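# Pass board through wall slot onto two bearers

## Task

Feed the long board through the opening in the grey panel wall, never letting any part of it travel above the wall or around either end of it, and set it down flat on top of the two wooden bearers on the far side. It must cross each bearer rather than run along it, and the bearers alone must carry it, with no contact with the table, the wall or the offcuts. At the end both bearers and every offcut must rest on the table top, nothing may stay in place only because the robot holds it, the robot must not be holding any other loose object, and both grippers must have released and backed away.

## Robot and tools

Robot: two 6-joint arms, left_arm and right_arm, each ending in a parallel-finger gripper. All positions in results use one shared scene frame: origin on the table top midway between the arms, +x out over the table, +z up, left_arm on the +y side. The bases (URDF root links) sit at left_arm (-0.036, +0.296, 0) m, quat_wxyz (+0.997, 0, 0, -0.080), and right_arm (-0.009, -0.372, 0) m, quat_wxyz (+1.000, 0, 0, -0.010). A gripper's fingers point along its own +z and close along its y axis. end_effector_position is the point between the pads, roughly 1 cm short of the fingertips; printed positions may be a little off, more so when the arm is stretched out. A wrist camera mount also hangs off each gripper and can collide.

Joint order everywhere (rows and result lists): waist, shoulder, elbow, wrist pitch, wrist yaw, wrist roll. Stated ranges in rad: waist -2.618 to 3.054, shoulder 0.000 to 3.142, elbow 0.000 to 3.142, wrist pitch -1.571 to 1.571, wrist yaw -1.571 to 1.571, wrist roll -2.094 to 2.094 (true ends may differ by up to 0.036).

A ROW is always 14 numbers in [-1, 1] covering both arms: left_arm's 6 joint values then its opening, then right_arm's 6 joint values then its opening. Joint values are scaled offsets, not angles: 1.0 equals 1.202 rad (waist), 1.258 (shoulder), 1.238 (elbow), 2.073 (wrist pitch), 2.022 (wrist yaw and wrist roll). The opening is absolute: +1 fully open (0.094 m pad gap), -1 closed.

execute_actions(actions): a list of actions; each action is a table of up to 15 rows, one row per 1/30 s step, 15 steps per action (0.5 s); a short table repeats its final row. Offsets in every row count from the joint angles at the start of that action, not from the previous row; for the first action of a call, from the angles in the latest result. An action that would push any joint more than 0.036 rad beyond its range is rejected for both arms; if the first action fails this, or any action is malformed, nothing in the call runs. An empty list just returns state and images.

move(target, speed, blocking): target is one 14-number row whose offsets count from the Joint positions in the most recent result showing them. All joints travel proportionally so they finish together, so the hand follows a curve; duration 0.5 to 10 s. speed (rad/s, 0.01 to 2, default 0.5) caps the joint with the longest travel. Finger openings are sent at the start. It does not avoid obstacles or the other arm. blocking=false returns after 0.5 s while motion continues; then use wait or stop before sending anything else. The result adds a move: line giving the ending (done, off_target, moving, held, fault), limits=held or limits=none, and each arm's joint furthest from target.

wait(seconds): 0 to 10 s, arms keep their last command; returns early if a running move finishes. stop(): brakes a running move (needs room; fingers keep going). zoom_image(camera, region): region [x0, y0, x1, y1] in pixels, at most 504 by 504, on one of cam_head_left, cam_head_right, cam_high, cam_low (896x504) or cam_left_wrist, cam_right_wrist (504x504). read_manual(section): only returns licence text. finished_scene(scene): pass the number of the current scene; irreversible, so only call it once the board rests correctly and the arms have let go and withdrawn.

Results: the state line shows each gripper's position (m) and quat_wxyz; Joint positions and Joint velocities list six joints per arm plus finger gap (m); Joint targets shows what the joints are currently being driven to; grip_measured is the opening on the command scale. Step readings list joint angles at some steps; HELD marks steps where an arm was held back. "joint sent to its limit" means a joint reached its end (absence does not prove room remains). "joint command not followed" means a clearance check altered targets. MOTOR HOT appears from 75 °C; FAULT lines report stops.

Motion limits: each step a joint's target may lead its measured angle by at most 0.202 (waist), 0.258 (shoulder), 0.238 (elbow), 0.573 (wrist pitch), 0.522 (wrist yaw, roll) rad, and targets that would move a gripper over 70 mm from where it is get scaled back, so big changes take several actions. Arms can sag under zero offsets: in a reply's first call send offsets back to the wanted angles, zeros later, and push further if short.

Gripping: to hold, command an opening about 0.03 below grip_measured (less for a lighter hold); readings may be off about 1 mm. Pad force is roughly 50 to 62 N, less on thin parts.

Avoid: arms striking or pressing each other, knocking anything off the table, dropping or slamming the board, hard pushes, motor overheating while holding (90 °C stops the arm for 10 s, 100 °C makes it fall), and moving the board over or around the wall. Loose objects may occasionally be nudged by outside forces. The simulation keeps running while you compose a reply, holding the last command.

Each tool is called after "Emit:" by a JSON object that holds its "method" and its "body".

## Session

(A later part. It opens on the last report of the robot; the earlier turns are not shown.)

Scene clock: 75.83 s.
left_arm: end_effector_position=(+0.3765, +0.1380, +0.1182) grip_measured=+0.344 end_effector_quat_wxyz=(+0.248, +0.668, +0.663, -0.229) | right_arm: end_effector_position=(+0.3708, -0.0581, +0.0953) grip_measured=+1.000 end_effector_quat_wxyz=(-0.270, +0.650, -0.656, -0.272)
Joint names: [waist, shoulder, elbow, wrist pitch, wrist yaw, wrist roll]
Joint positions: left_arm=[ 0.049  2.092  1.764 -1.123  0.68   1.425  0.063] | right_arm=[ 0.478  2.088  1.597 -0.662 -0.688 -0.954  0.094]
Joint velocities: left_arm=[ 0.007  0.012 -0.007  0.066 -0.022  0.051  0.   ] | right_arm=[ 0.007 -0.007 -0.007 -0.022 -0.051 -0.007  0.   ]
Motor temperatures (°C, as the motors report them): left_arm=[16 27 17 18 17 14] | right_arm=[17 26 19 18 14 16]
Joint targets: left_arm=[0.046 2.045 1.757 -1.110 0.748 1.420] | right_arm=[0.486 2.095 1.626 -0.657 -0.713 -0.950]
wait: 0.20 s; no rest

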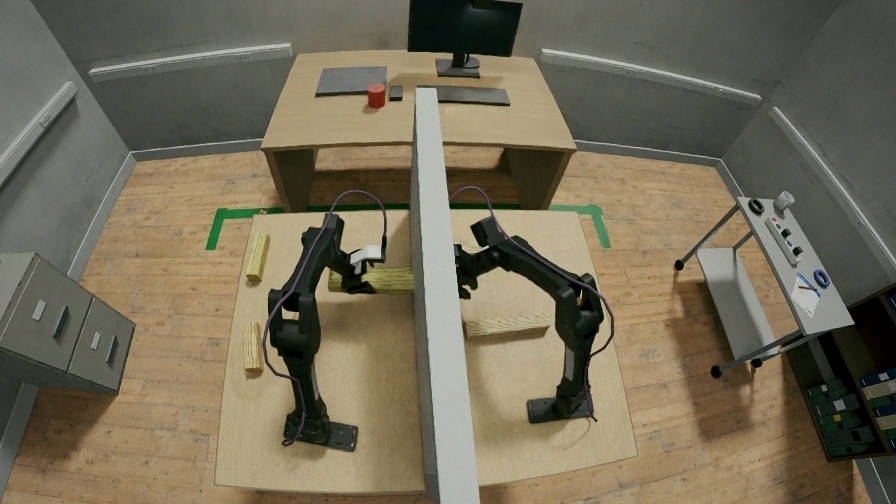

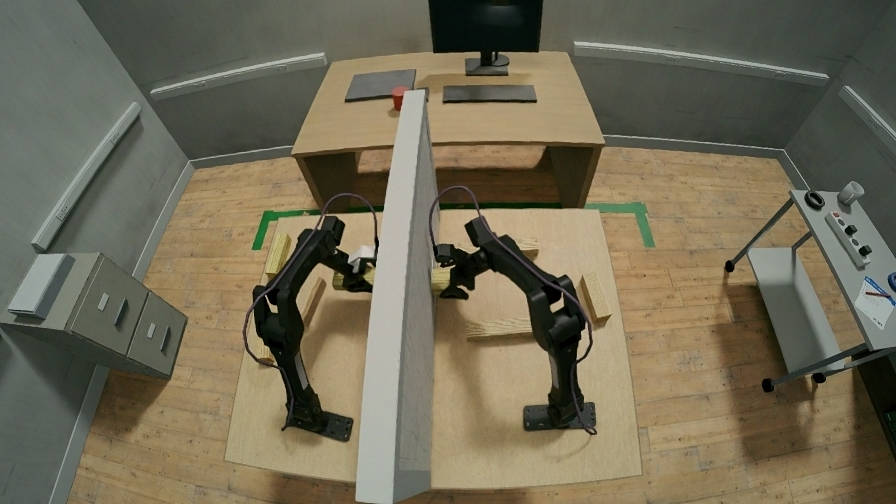

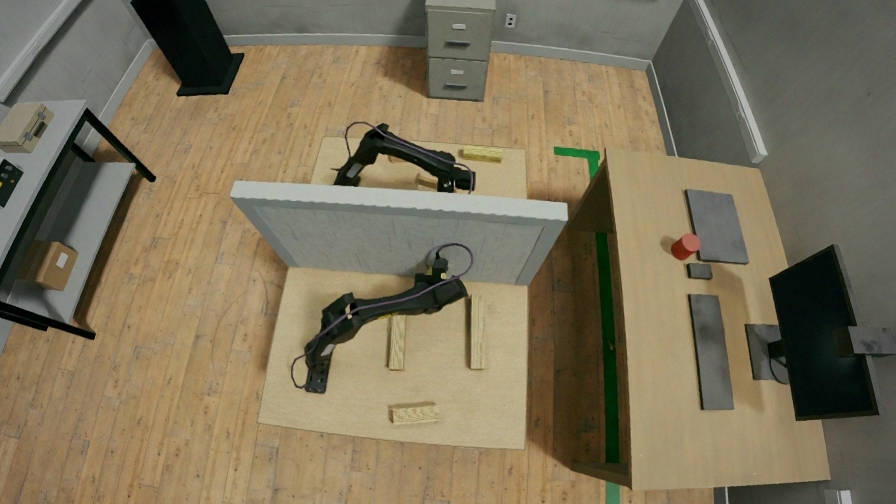

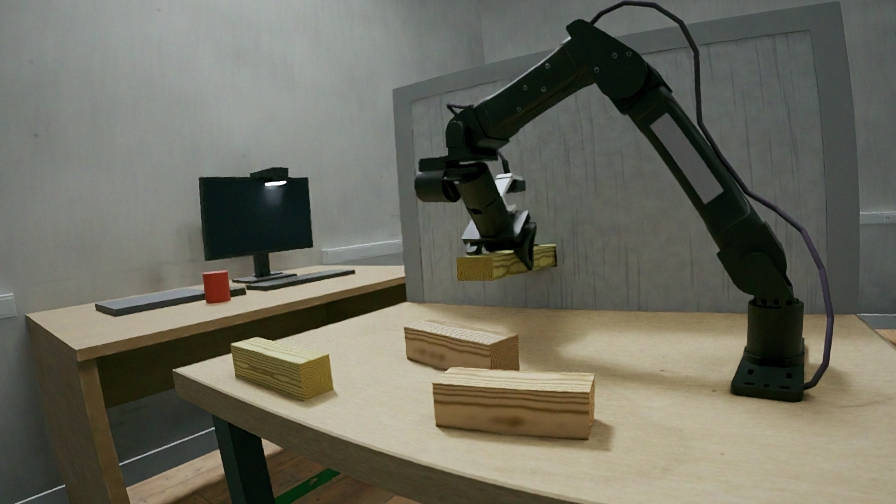

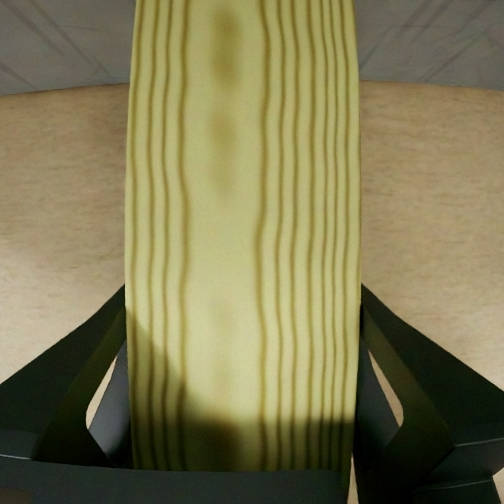

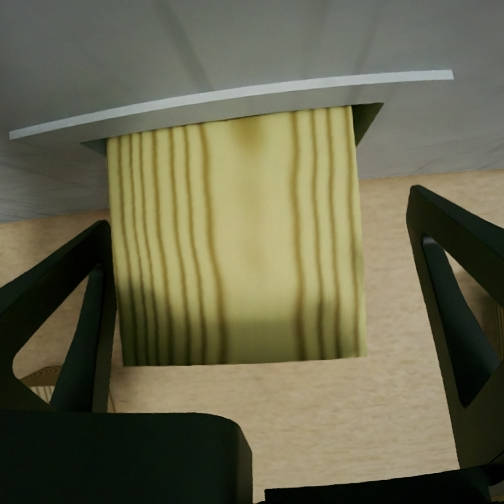

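Emit:
{"method": "execute_actions", "body": {"actions": []}}

Scene clock: 76.27 s.
left_arm: end_effector_position=(+0.3765, +0.1380, +0.1182) grip_measured=+0.344 end_effector_quat_wxyz=(+0.248, +0.668, +0.663, -0.229) | right_arm: end_effector_position=(+0.3708, -0.0581, +0.0953) grip_measured=+1.000 end_effector_quat_wxyz=(-0.270, +0.650, -0.656, -0.272)
Joint names: [waist, shoulder, elbow, wrist pitch, wrist yaw, wrist roll]
Joint positions: left_arm=[ 0.049  2.092  1.764 -1.123  0.679  1.425  0.063] | right_arm=[ 0.478  2.088  1.597 -0.662 -0.688 -0.954  0.094]
Joint velocities: left_arm=[ 0.007 -0.027  0.012  0.081 -0.022 -0.022 -0.   ] | right_arm=[ 0.002  0.012 -0.012  0.007  0.007  0.007  0.   ]
Motor temperatures (°C, as the motors report them): left_arm=[16 27 17 18 17 14] | right_arm=[17 26 19 18 14 16]
Joint targets: left_arm=[0.046 2.045 1.757 -1.110 0.748 1.420] | right_arm=[0.486 2.095 1.626 -0.657 -0.713 -0.950]

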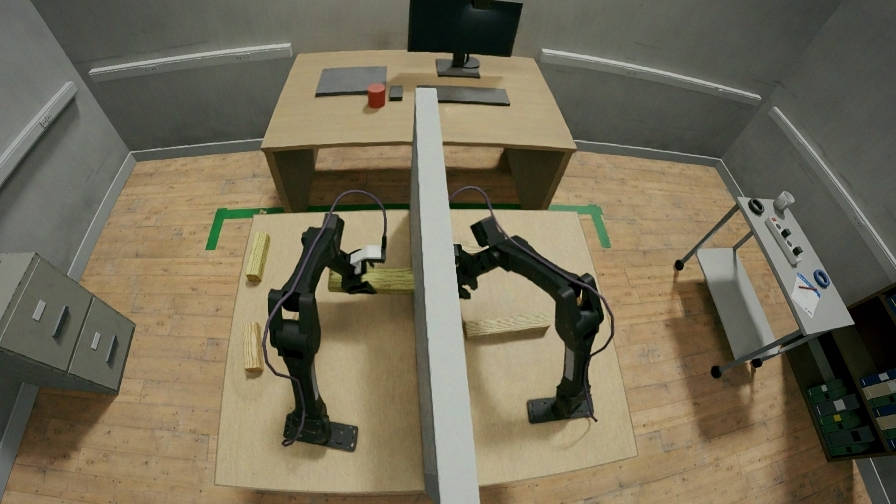

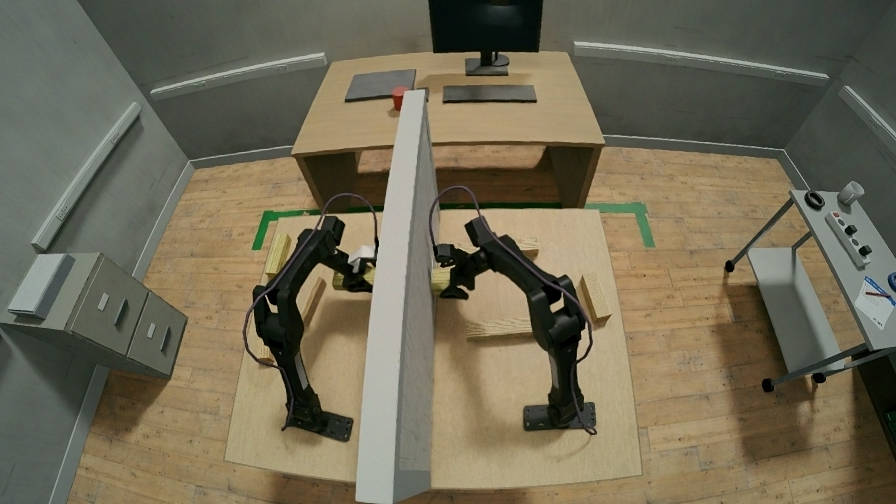

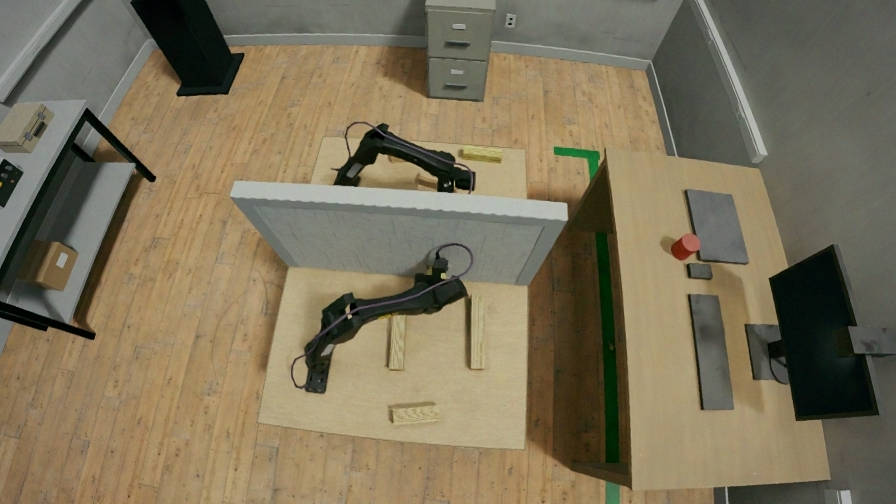

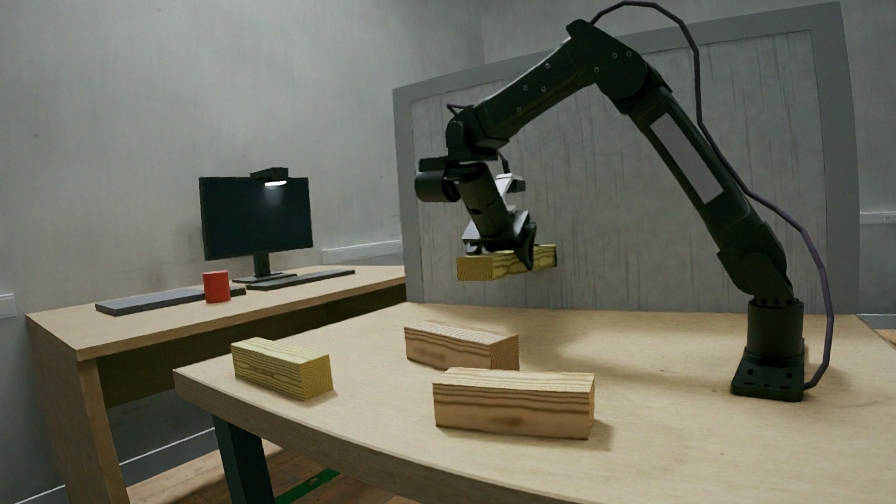

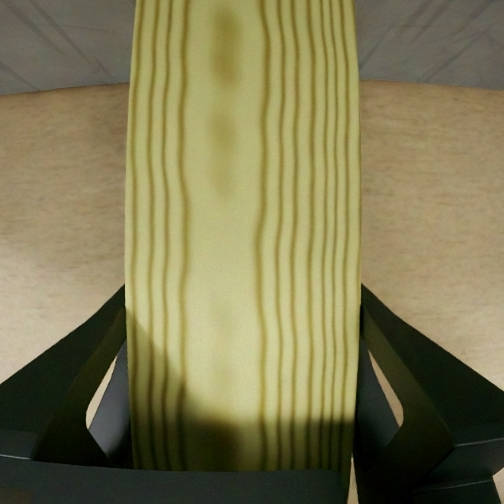

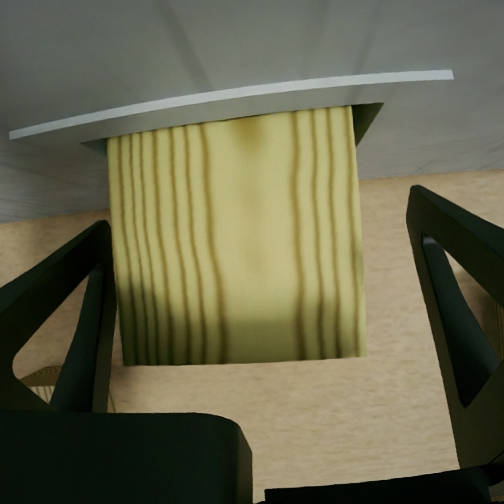

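Emit:
{"method": "zoom_image", "body": {"camera": "cam_head_right", "region": [400, 200, 560, 320]}}

Emit:
{"method": "zoom_image", "body": {"camera": "cam_head_left", "region": [300, 210, 460, 320]}}

Emit:
{"method": "zoom_image", "body": {"camera": "cam_high", "region": [370, 230, 510, 330]}}

Region (400, 200, 560, 320) of cam_head_right's 896x504 image, scaled by 3.150, with more detail than that image has; it fills the top 378 rows of this view, and the rest is white.

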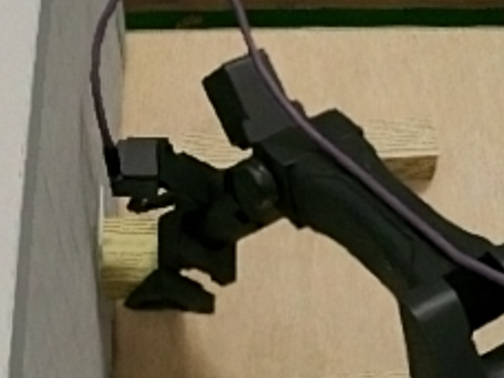

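Region (300, 210, 460, 320) of cam_head_left's 896x504 image, scaled by 3.150, with more detail than that image has; it fills the top 346 rows of this view, and the rest is white.

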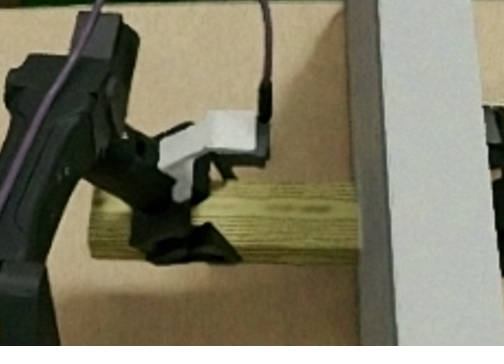

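Region (370, 230, 510, 330) of cam_high's 896x504 image, scaled by 3.600, with more detail than that image has; it fills the top 360 rows of this view, and the rest is white.

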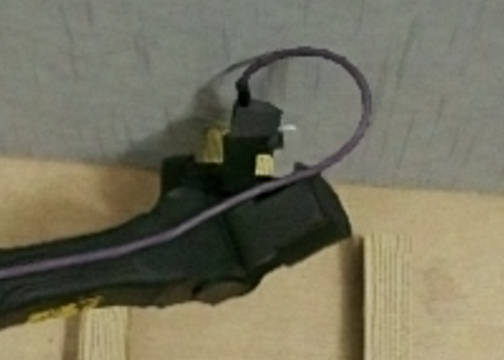

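Emit:
{"method": "zoom_image", "body": {"camera": "cam_low", "region": [400, 140, 600, 300]}}

Region (400, 140, 600, 300) of cam_low's 896x504 image, scaled by 2.520, with more detail than that image has; it fills the top 403 rows of this view, and the rest is white.

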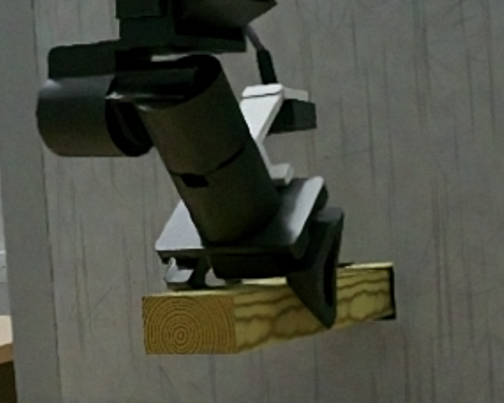

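Emit:
{"method": "execute_actions", "body": {"actions": [[[-0.0125,-0.0374,-0.0057,0.0079,0.0339,-0.0053,0.1, 0.0078,-0.0088,0.0234,0.001,-0.0124,0.0029,1],
[-0.0125,-0.0374,-0.0057,0.0099,0.0337,-0.0084,0.1, 0.0089,-0.0232,0.0125,-0.0005,-0.0124,0.0038,1],
[-0.0141,-0.0374,-0.0057,0.0123,0.0334,-0.0120,0.1, 0.0101,-0.0375,0.0017,-0.002,-0.0124,0.0047,1],
[-0.0191,-0.0351,-0.0029,0.0151,0.0330,-0.0161,0.1, 0.0112,-0.0519,-0.0092,-0.0034,-0.0124,0.0056,1],
[-0.0246,-0.0328,-0.0002,0.0183,0.0326,-0.0207,0.1, 0.0123,-0.0519,-0.0200,-0.0048,-0.0124,0.0064,1],
[-0.0296,-0.0306,0.0027,0.0219,0.0322,-0.0258,0.1, 0.0123,-0.0519,-0.0309,-0.0048,-0.0124,0.0064,1],
[-0.0332,-0.0284,0.0054,0.0252,0.0318,-0.0306,0.1, 0.0123,-0.0519,-0.0309,-0.0048,-0.0124,0.0064,1],
[-0.0359,-0.0261,0.0082,0.0277,0.0315,-0.0339,0.1, 0.0123,-0.0519,-0.0309,-0.0048,-0.0124,0.0064,1],
[-0.0395,-0.0238,0.0109,0.0303,0.0312,-0.0373,0.1, 0.0123,-0.0519,-0.0309,-0.0048,-0.0124,0.0064,1],
[-0.0439,-0.0216,0.0137,0.0328,0.0308,-0.0407,0.1, 0.0123,-0.0519,-0.0309,-0.0048,-0.0124,0.0064,1],
[-0.0483,-0.0193,0.0164,0.0353,0.0305,-0.0441,0.1, 0.0123,-0.0519,-0.0309,-0.0048,-0.0124,0.0064,1],
[-0.0527,-0.0171,0.0192,0.0377,0.0302,-0.0474,0.1, 0.0123,-0.0519,-0.0309,-0.0048,-0.0124,0.0064,1],
[-0.0570,-0.0149,0.0220,0.0401,0.0299,-0.0508,0.1, 0.0123,-0.0519,-0.0309,-0.0048,-0.0124,0.0064,1],
[-0.0613,-0.0126,0.0247,0.0425,0.0295,-0.0542,0.1, 0.0123,-0.0519,-0.0309,-0.0048,-0.0124,0.0064,1],
[-0.0657,-0.0103,0.0275,0.0449,0.0292,-0.0576,0.1, 0.0123,-0.0519,-0.0309,-0.0048,-0.0124,0.0064,1]],
[[-0.0171,-0.0079,0.0307,0.0201,0.0323,-0.0200,0.1, 0.0033,-0.0159,0.004,0,-0.0124,0.001,1],
[-0.0215,-0.0056,0.0339,0.0224,0.0320,-0.0233,0.1, 0.0033,-0.0159,0.004,0,-0.0124,0.001,1],
[-0.0258,-0.0032,0.0372,0.0247,0.0317,-0.0267,0.1, 0.0033,-0.0159,0.004,0,-0.0124,0.001,1],
[-0.0302,-0.0008,0.0404,0.0271,0.0314,-0.0301,0.1, 0.0033,-0.0159,0.004,0,-0.0124,0.001,1],
[-0.0345,0.0016,0.0432,0.0294,0.0311,-0.0335,0.1, 0.0033,-0.0159,0.004,0,-0.0124,0.001,1],
[-0.0378,0.0016,0.0432,0.0316,0.0307,-0.0368,0.1, 0.0033,-0.0159,0.004,0,-0.0124,0.001,1],
[-0.0394,0.0016,0.0432,0.0328,0.0307,-0.0385,0.1, 0.0033,-0.0159,0.004,0,-0.0124,0.001,1],
[-0.0406,0.0016,0.0432,0.0333,0.0307,-0.0389,0.1, 0.0033,-0.0159,0.004,0,-0.0124,0.001,1],
[-0.0419,0.0016,0.0432,0.0333,0.0307,-0.0389,0.1, 0.0033,-0.0159,0.004,0,-0.0124,0.001,1],
[-0.0428,0.0016,0.0432,0.0331,0.0307,-0.0383,0.1, 0.0033,-0.0159,0.004,0,-0.0124,0.001,1],
[-0.0433,0.0016,0.0432,0.0326,0.0307,-0.0373,0.1, 0.0033,-0.0159,0.004,0,-0.0124,0.001,1],
[-0.0433,0.0016,0.0432,0.0316,0.0307,-0.0357,0.1, 0.0033,-0.0159,0.004,0,-0.0124,0.001,1],
[-0.0433,0.0016,0.0432,0.0304,0.0307,-0.0336,0.1, 0.0033,-0.0159,0.004,0,-0.0124,0.001,1]]]}}

Scene clock: 84.00 s.
left_arm: end_effector_position=(+0.3764, +0.0904, +0.1205) grip_measured=+0.344 end_effector_quat_wxyz=(+0.253, +0.666, +0.662, -0.231) | right_arm: end_effector_position=(+0.3653, -0.0570, +0.1141) grip_measured=+1.000 end_effector_quat_wxyz=(-0.284, +0.652, -0.649, -0.270)
Joint names: [waist, shoulder, elbow, wrist pitch, wrist yaw, wrist roll]
Joint positions: left_arm=[-0.061  2.092  1.764 -1.027  0.67   1.279  0.063] | right_arm=[ 0.484  2.036  1.582 -0.665 -0.691 -0.948  0.094]
Joint velocities: left_arm=[-0.027 -0.002 -0.002 -0.037 -0.007 -0.022  0.   ] | right_arm=[-0.007 -0.007 -0.007 -0.066  0.007 -0.066  0.   ]
Motor temperatures (°C, as the motors report them): left_arm=[16 28 17 18 17 14] | right_arm=[17 26 19 19 14 16]
Joint targets: left_arm=[-0.066 2.094 1.818 -1.005 0.736 1.275] | right_arm=[0.488 2.016 1.587 -0.665 -0.716 -0.946]
Step readings (joint positions; steps 1 to 15: 1st action; 16 to 30: 2nd action):
0: left_arm=[0.049 2.092 1.764 -1.123 0.679 1.425] | right_arm=[0.478 2.088 1.597 -0.662 -0.688 -0.954]
1: left_arm=[0.049 2.092 1.764 -1.123 0.679 1.424] | right_arm=[0.478 2.088 1.597 -0.662 -0.688 -0.954]
2: left_arm=[0.048 2.092 1.764 -1.122 0.679 1.423] | right_arm=[0.478 2.088 1.597 -0.662 -0.688 -0.954]
4: left_arm=[0.044 2.092 1.764 -1.118 0.678 1.416] | right_arm=[0.478 2.081 1.597 -0.665 -0.688 -0.952]
8: left_arm=[0.027 2.092 1.764 -1.101 0.675 1.390] | right_arm=[0.481 2.044 1.582 -0.665 -0.689 -0.949]
15: left_arm=[-0.014 2.092 1.764 -1.068 0.673 1.342] | right_arm=[0.484 2.036 1.582 -0.665 -0.691 -0.948]
16: left_arm=[-0.019 2.092 1.764 -1.063 0.673 1.336] | right_arm=[0.484 2.036 1.582 -0.665 -0.691 -0.948]
17: left_arm=[-0.024 2.092 1.764 -1.059 0.673 1.329] | right_arm=[0.484 2.036 1.582 -0.665 -0.691 -0.948]
19: left_arm=[-0.034 2.092 1.764 -1.050 0.672 1.315] | right_arm=[0.484 2.036 1.582 -0.665 -0.691 -0.948]
23: left_arm=[-0.052 2.092 1.764 -1.034 0.671 1.290] | right_arm=[0.484 2.036 1.582 -0.665 -0.691 -0.948]
30: Joint positions above

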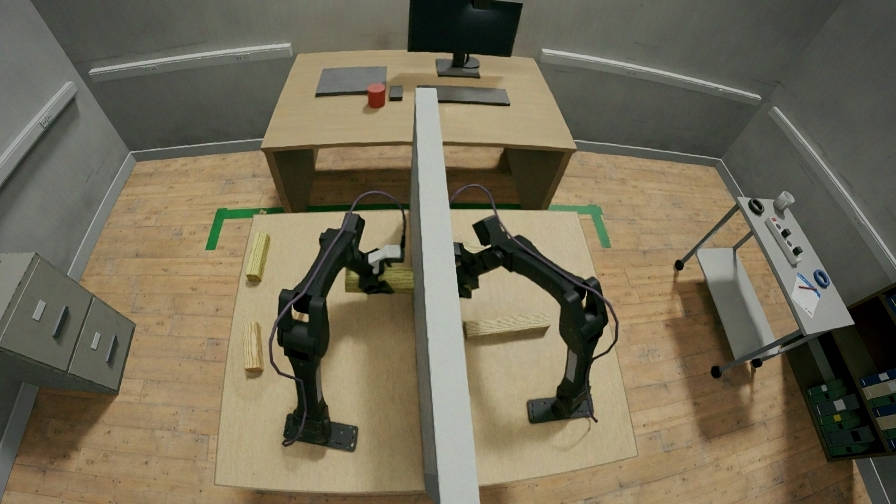

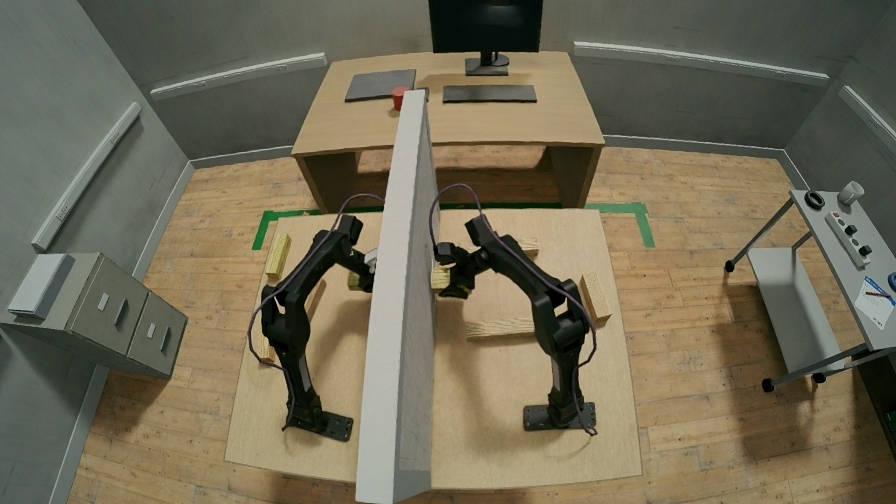

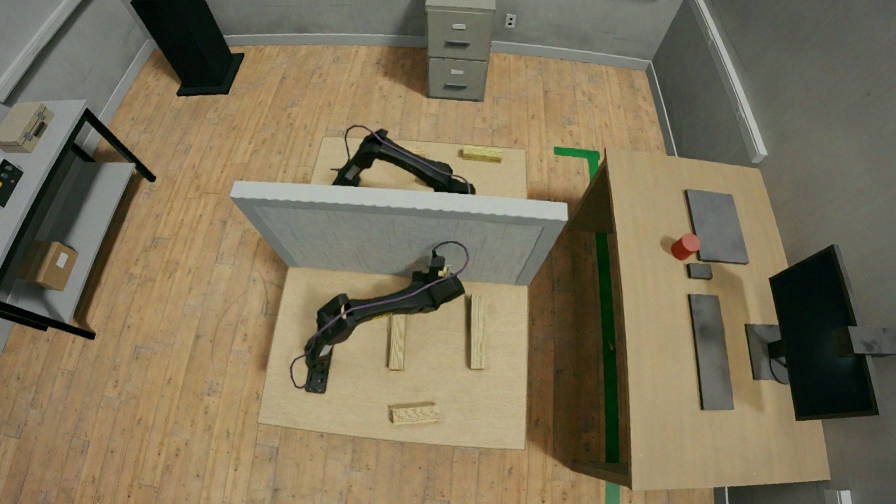

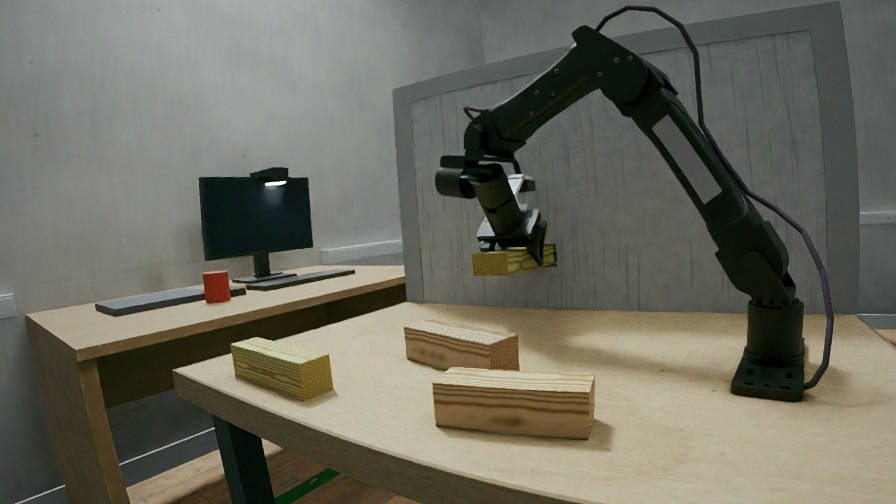

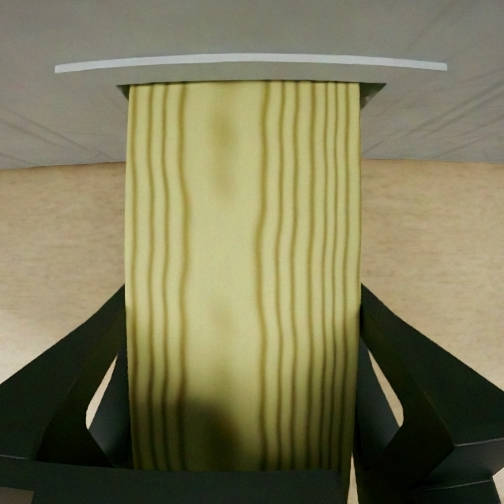

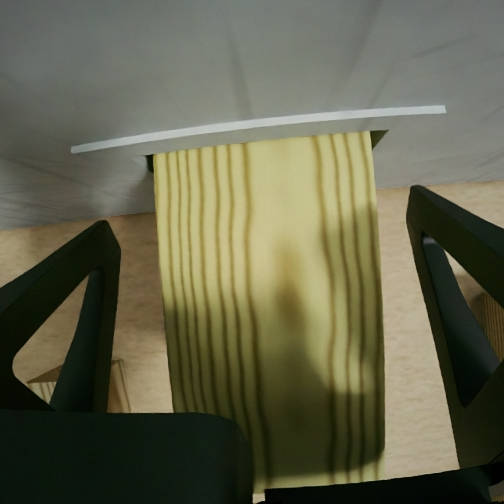

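Emit:
{"method": "execute_actions", "body": {"actions": [[[-0.0042,-0.006,0.034,0.0106,0.0326,-0.002,0.1, 0.0033,0.0,0.004,0,-0.0069,0.001,1],
[-0.0042,-0.013,0.025,0.0106,0.0326,-0.002,0.1, 0.0033,0.010,0.004,0,-0.0069,0.001,1],
[-0.0042,-0.0199,0.0162,0.0106,0.0326,-0.002,0.1, 0.0033,0.016,0.004,0,-0.0069,0.001,0.9],
[-0.0042,-0.0199,0.0162,0.0106,0.0326,-0.002,0.1, 0.0033,0.020,0.004,0,-0.0069,0.001,0.8],
[-0.0042,-0.0199,0.0162,0.0106,0.0326,-0.002,0.1, 0.0033,0.0241,0.004,0,-0.0069,0.001,0.7],
[-0.0042,-0.0199,0.0162,0.0106,0.0326,-0.002,0.1, 0.0033,0.0241,0.004,0,-0.0069,0.001,0.6],
[-0.0042,-0.0199,0.0162,0.0106,0.0326,-0.002,0.1, 0.0033,0.0241,0.004,0,-0.0069,0.001,0.5]]]}}

Scene clock: 85.27 s.
left_arm: end_effector_position=(+0.3766, +0.0908, +0.1202) grip_measured=+0.344 end_effector_quat_wxyz=(+0.252, +0.667, +0.663, -0.230) | right_arm: end_effector_position=(+0.3654, -0.0570, +0.1033) grip_measured=+0.503 end_effector_quat_wxyz=(-0.274, +0.651, -0.653, -0.273)
Joint names: [waist, shoulder, elbow, wrist pitch, wrist yaw, wrist roll]
Joint positions: left_arm=[-0.061  2.092  1.764 -1.027  0.667  1.279  0.063] | right_arm=[ 0.484  2.06   1.582 -0.663 -0.691 -0.948  0.071]
Joint velocities: left_arm=[-0.007 -0.002  0.002  0.037 -0.007 -0.081 -0.001] | right_arm=[-0.012 -0.007 -0.017 -0.007  0.051 -0.007 -0.   ]
Motor temperatures (°C, as the motors report them): left_arm=[16 28 17 18 17 14] | right_arm=[17 26 19 19 14 16]
Joint targets: left_arm=[-0.066 2.067 1.784 -1.005 0.736 1.275] | right_arm=[0.488 2.067 1.587 -0.665 -0.705 -0.946]
Step readings (joint positions):
0: left_arm=[-0.061 2.092 1.764 -1.027 0.669 1.279] | right_arm=[0.484 2.036 1.582 -0.665 -0.691 -0.948]
1: left_arm=[-0.061 2.092 1.764 -1.027 0.669 1.279] | right_arm=[0.484 2.036 1.582 -0.665 -0.691 -0.948]
2: left_arm=[-0.061 2.092 1.764 -1.027 0.669 1.279] | right_arm=[0.484 2.036 1.582 -0.665 -0.691 -0.948]
4: left_arm=[-0.061 2.092 1.764 -1.027 0.669 1.279] | right_arm=[0.484 2.039 1.582 -0.665 -0.691 -0.948]
8: left_arm=[-0.061 2.092 1.764 -1.027 0.669 1.279] | right_arm=[0.484 2.054 1.582 -0.665 -0.691 -0.948]
15: Joint positions above

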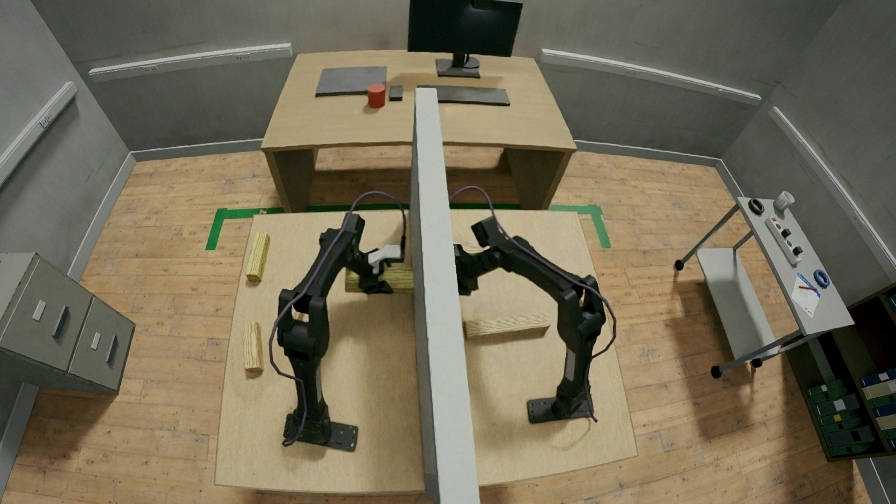

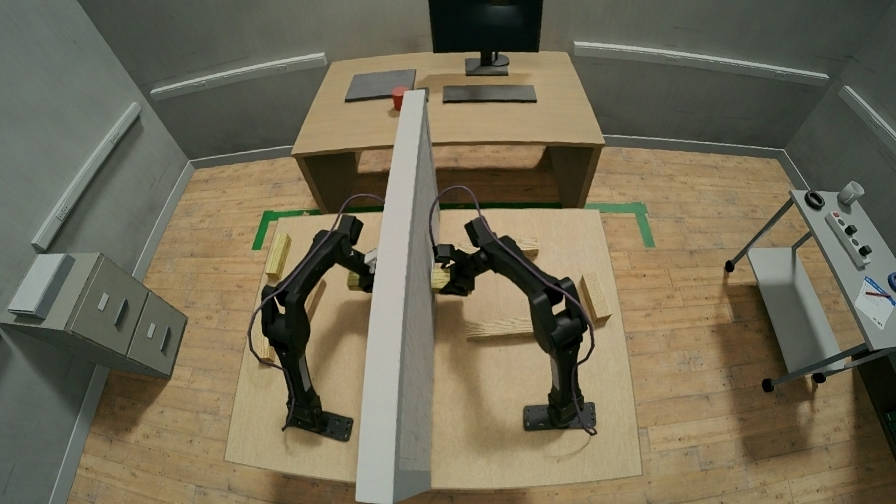

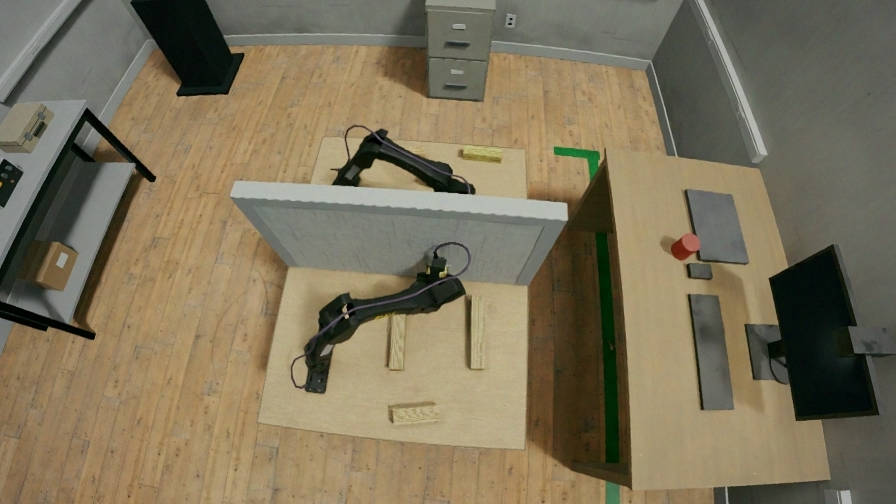

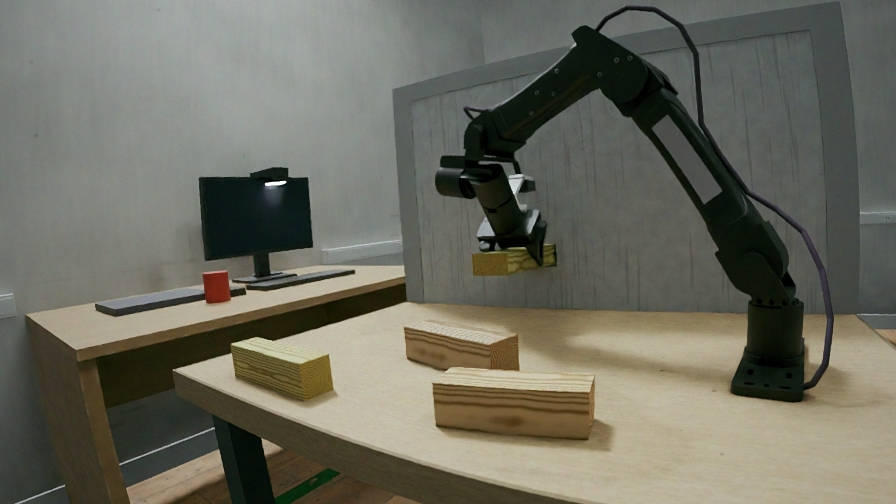

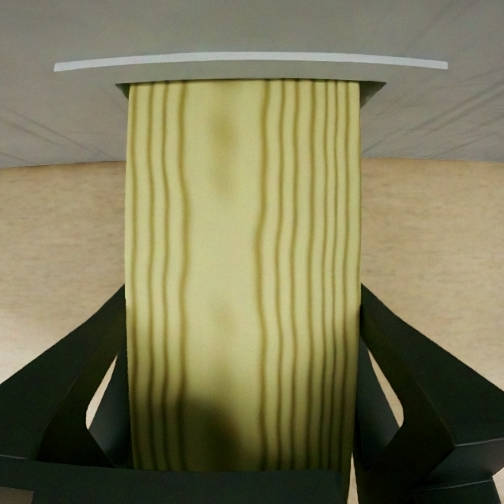

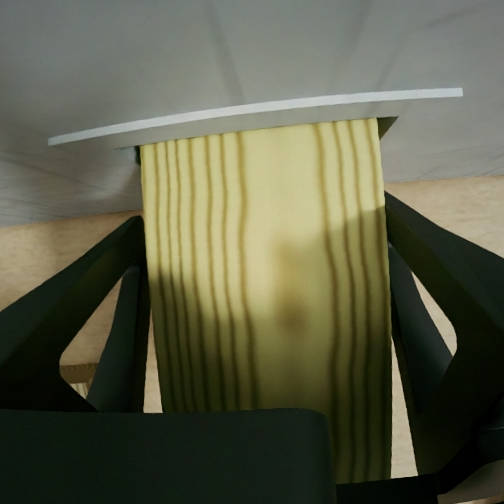

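Emit:
{"method": "execute_actions", "body": {"actions": [[[-0.0042,-0.0199,0.0162,0.0106,0.0341,-0.002,0.1, 0.0033,0.003,0.004,-0.001,-0.0069,0.001,0.42],
[-0.0042,-0.0199,0.0162,0.0106,0.0341,-0.002,0.1, 0.0033,0.003,0.004,-0.001,-0.0069,0.001,0.37],
[-0.0042,-0.0199,0.0162,0.0106,0.0341,-0.002,0.1, 0.0033,0.003,0.004,-0.001,-0.0069,0.001,0.33],
[-0.0042,-0.0199,0.0162,0.0106,0.0341,-0.002,0.1, 0.0033,0.003,0.004,-0.001,-0.0069,0.001,0.28],
[-0.0042,-0.0199,0.0162,0.0106,0.0341,-0.002,0.1, 0.0033,0.003,0.004,-0.001,-0.0069,0.001,0.2],
[-0.0042,-0.0199,0.0162,0.0106,0.0341,-0.002,0.1, 0.0033,0.003,0.004,-0.001,-0.0069,0.001,0.1],
[-0.0042,-0.0199,0.0162,0.0106,0.0341,-0.002,0.1, 0.0033,-0.006,0.008,0.005,-0.016,0.001,0.1],
[-0.0042,-0.015,0.012,0.008,0.028,-0.002,0.1, 0.0033,-0.014,0.012,0.011,-0.026,0.001,0.1],
[-0.0042,-0.009,0.008,0.005,0.020,-0.002,0.3, 0.0033,-0.020,0.015,0.017,-0.035,0.001,0.1],
[-0.002,-0.004,0.004,0.002,0.011,-0.001,0.5, 0.0033,-0.0262,0.0178,0.0232,-0.044,0.001,0.1],
[-0.002,-0.004,0.004,0.002,0.010,-0.001,0.7, 0.0033,-0.0262,0.0178,0.0232,-0.044,0.001,0.1],
[-0.002,-0.004,0.004,0.002,0.010,-0.001,0.9, 0.0033,-0.0262,0.0178,0.0232,-0.044,0.001,0.1]]]}}

Scene clock: 87.13 s.
left_arm: end_effector_position=(+0.3764, +0.0908, +0.1199) grip_measured=+0.897 end_effector_quat_wxyz=(+0.252, +0.668, +0.662, -0.229) | right_arm: end_effector_position=(+0.3666, -0.0556, +0.1047) grip_measured=+0.352 end_effector_quat_wxyz=(-0.278, +0.650, -0.652, -0.275)
Joint names: [waist, shoulder, elbow, wrist pitch, wrist yaw, wrist roll]
Joint positions: left_arm=[-0.062  2.092  1.764 -1.028  0.665  1.283  0.089] | right_arm=[ 0.484  2.06   1.582 -0.653 -0.697 -0.943  0.064]
Joint velocities: left_arm=[-0.012 -0.017 -0.007  0.007  0.007 -0.066  0.002] | right_arm=[-0.012 -0.012 -0.012  0.007 -0.022  0.037 -0.001]
Motor temperatures (°C, as the motors report them): left_arm=[16 27 17 18 17 14] | right_arm=[17 26 18 19 14 16]
Joint targets: left_arm=[-0.064 2.087 1.769 -1.023 0.688 1.278] | right_arm=[0.488 2.027 1.604 -0.615 -0.780 -0.946]
Step readings (joint positions):
0: left_arm=[-0.061 2.092 1.764 -1.027 0.667 1.279] | right_arm=[0.484 2.060 1.582 -0.663 -0.691 -0.948]
1: left_arm=[-0.061 2.092 1.764 -1.028 0.667 1.281] | right_arm=[0.484 2.060 1.582 -0.662 -0.690 -0.948]
2: left_arm=[-0.062 2.092 1.764 -1.029 0.667 1.282] | right_arm=[0.484 2.060 1.582 -0.660 -0.688 -0.948]
4: left_arm=[-0.062 2.092 1.764 -1.030 0.667 1.283] | right_arm=[0.484 2.060 1.582 -0.659 -0.686 -0.945]
8: left_arm=[-0.062 2.092 1.764 -1.030 0.667 1.283] | right_arm=[0.484 2.060 1.582 -0.657 -0.688 -0.945]
15: Joint positions above

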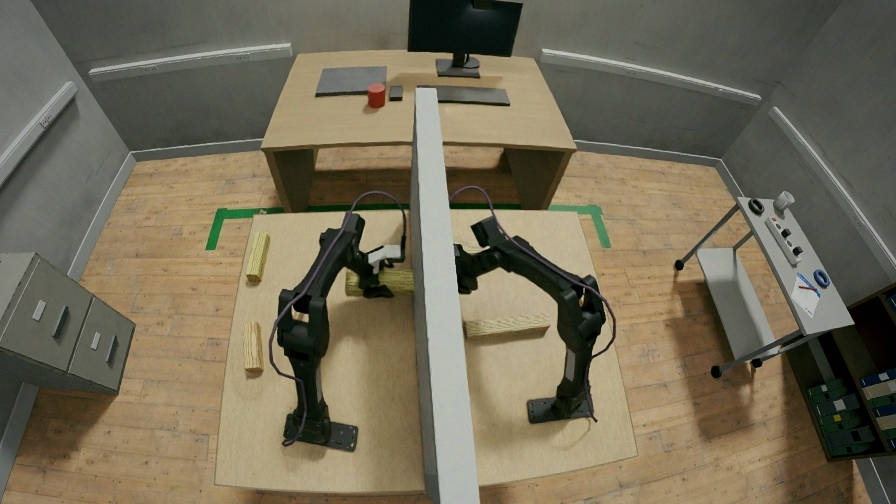

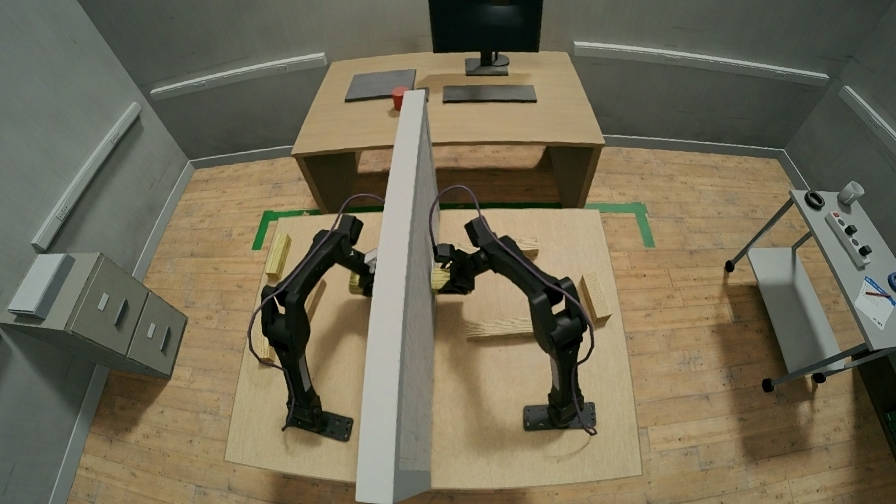

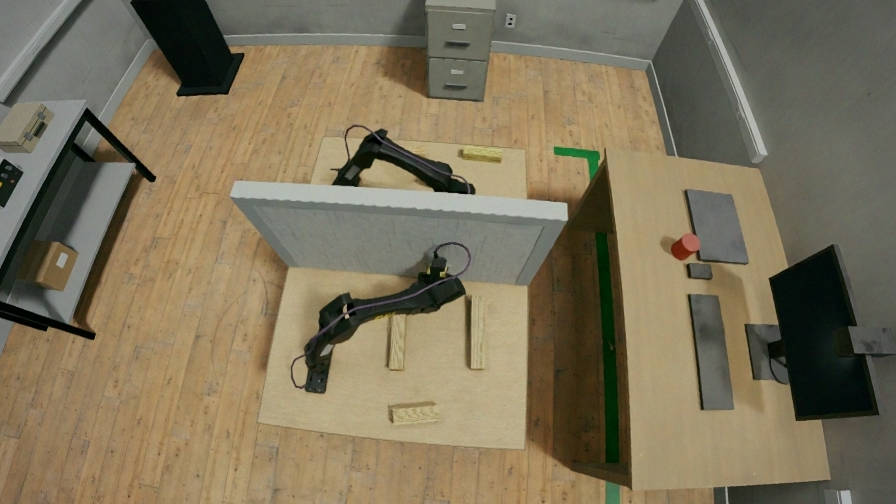

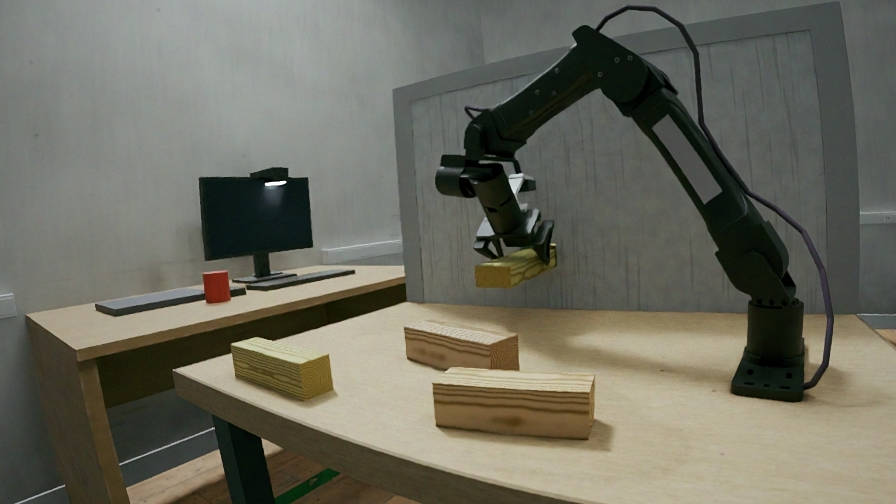

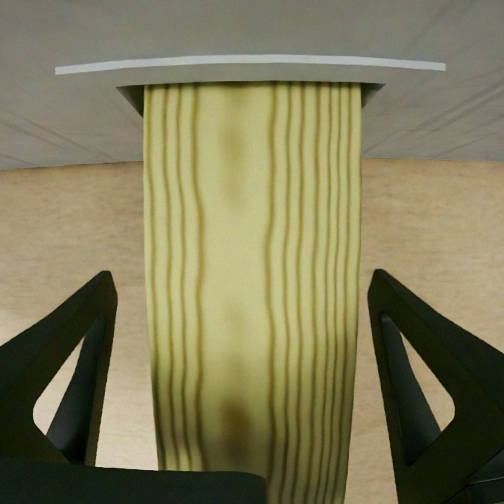

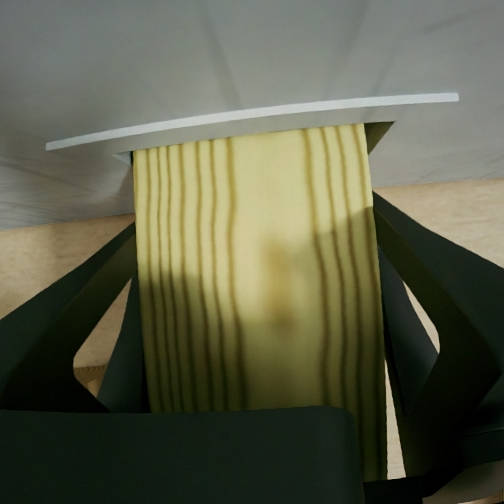

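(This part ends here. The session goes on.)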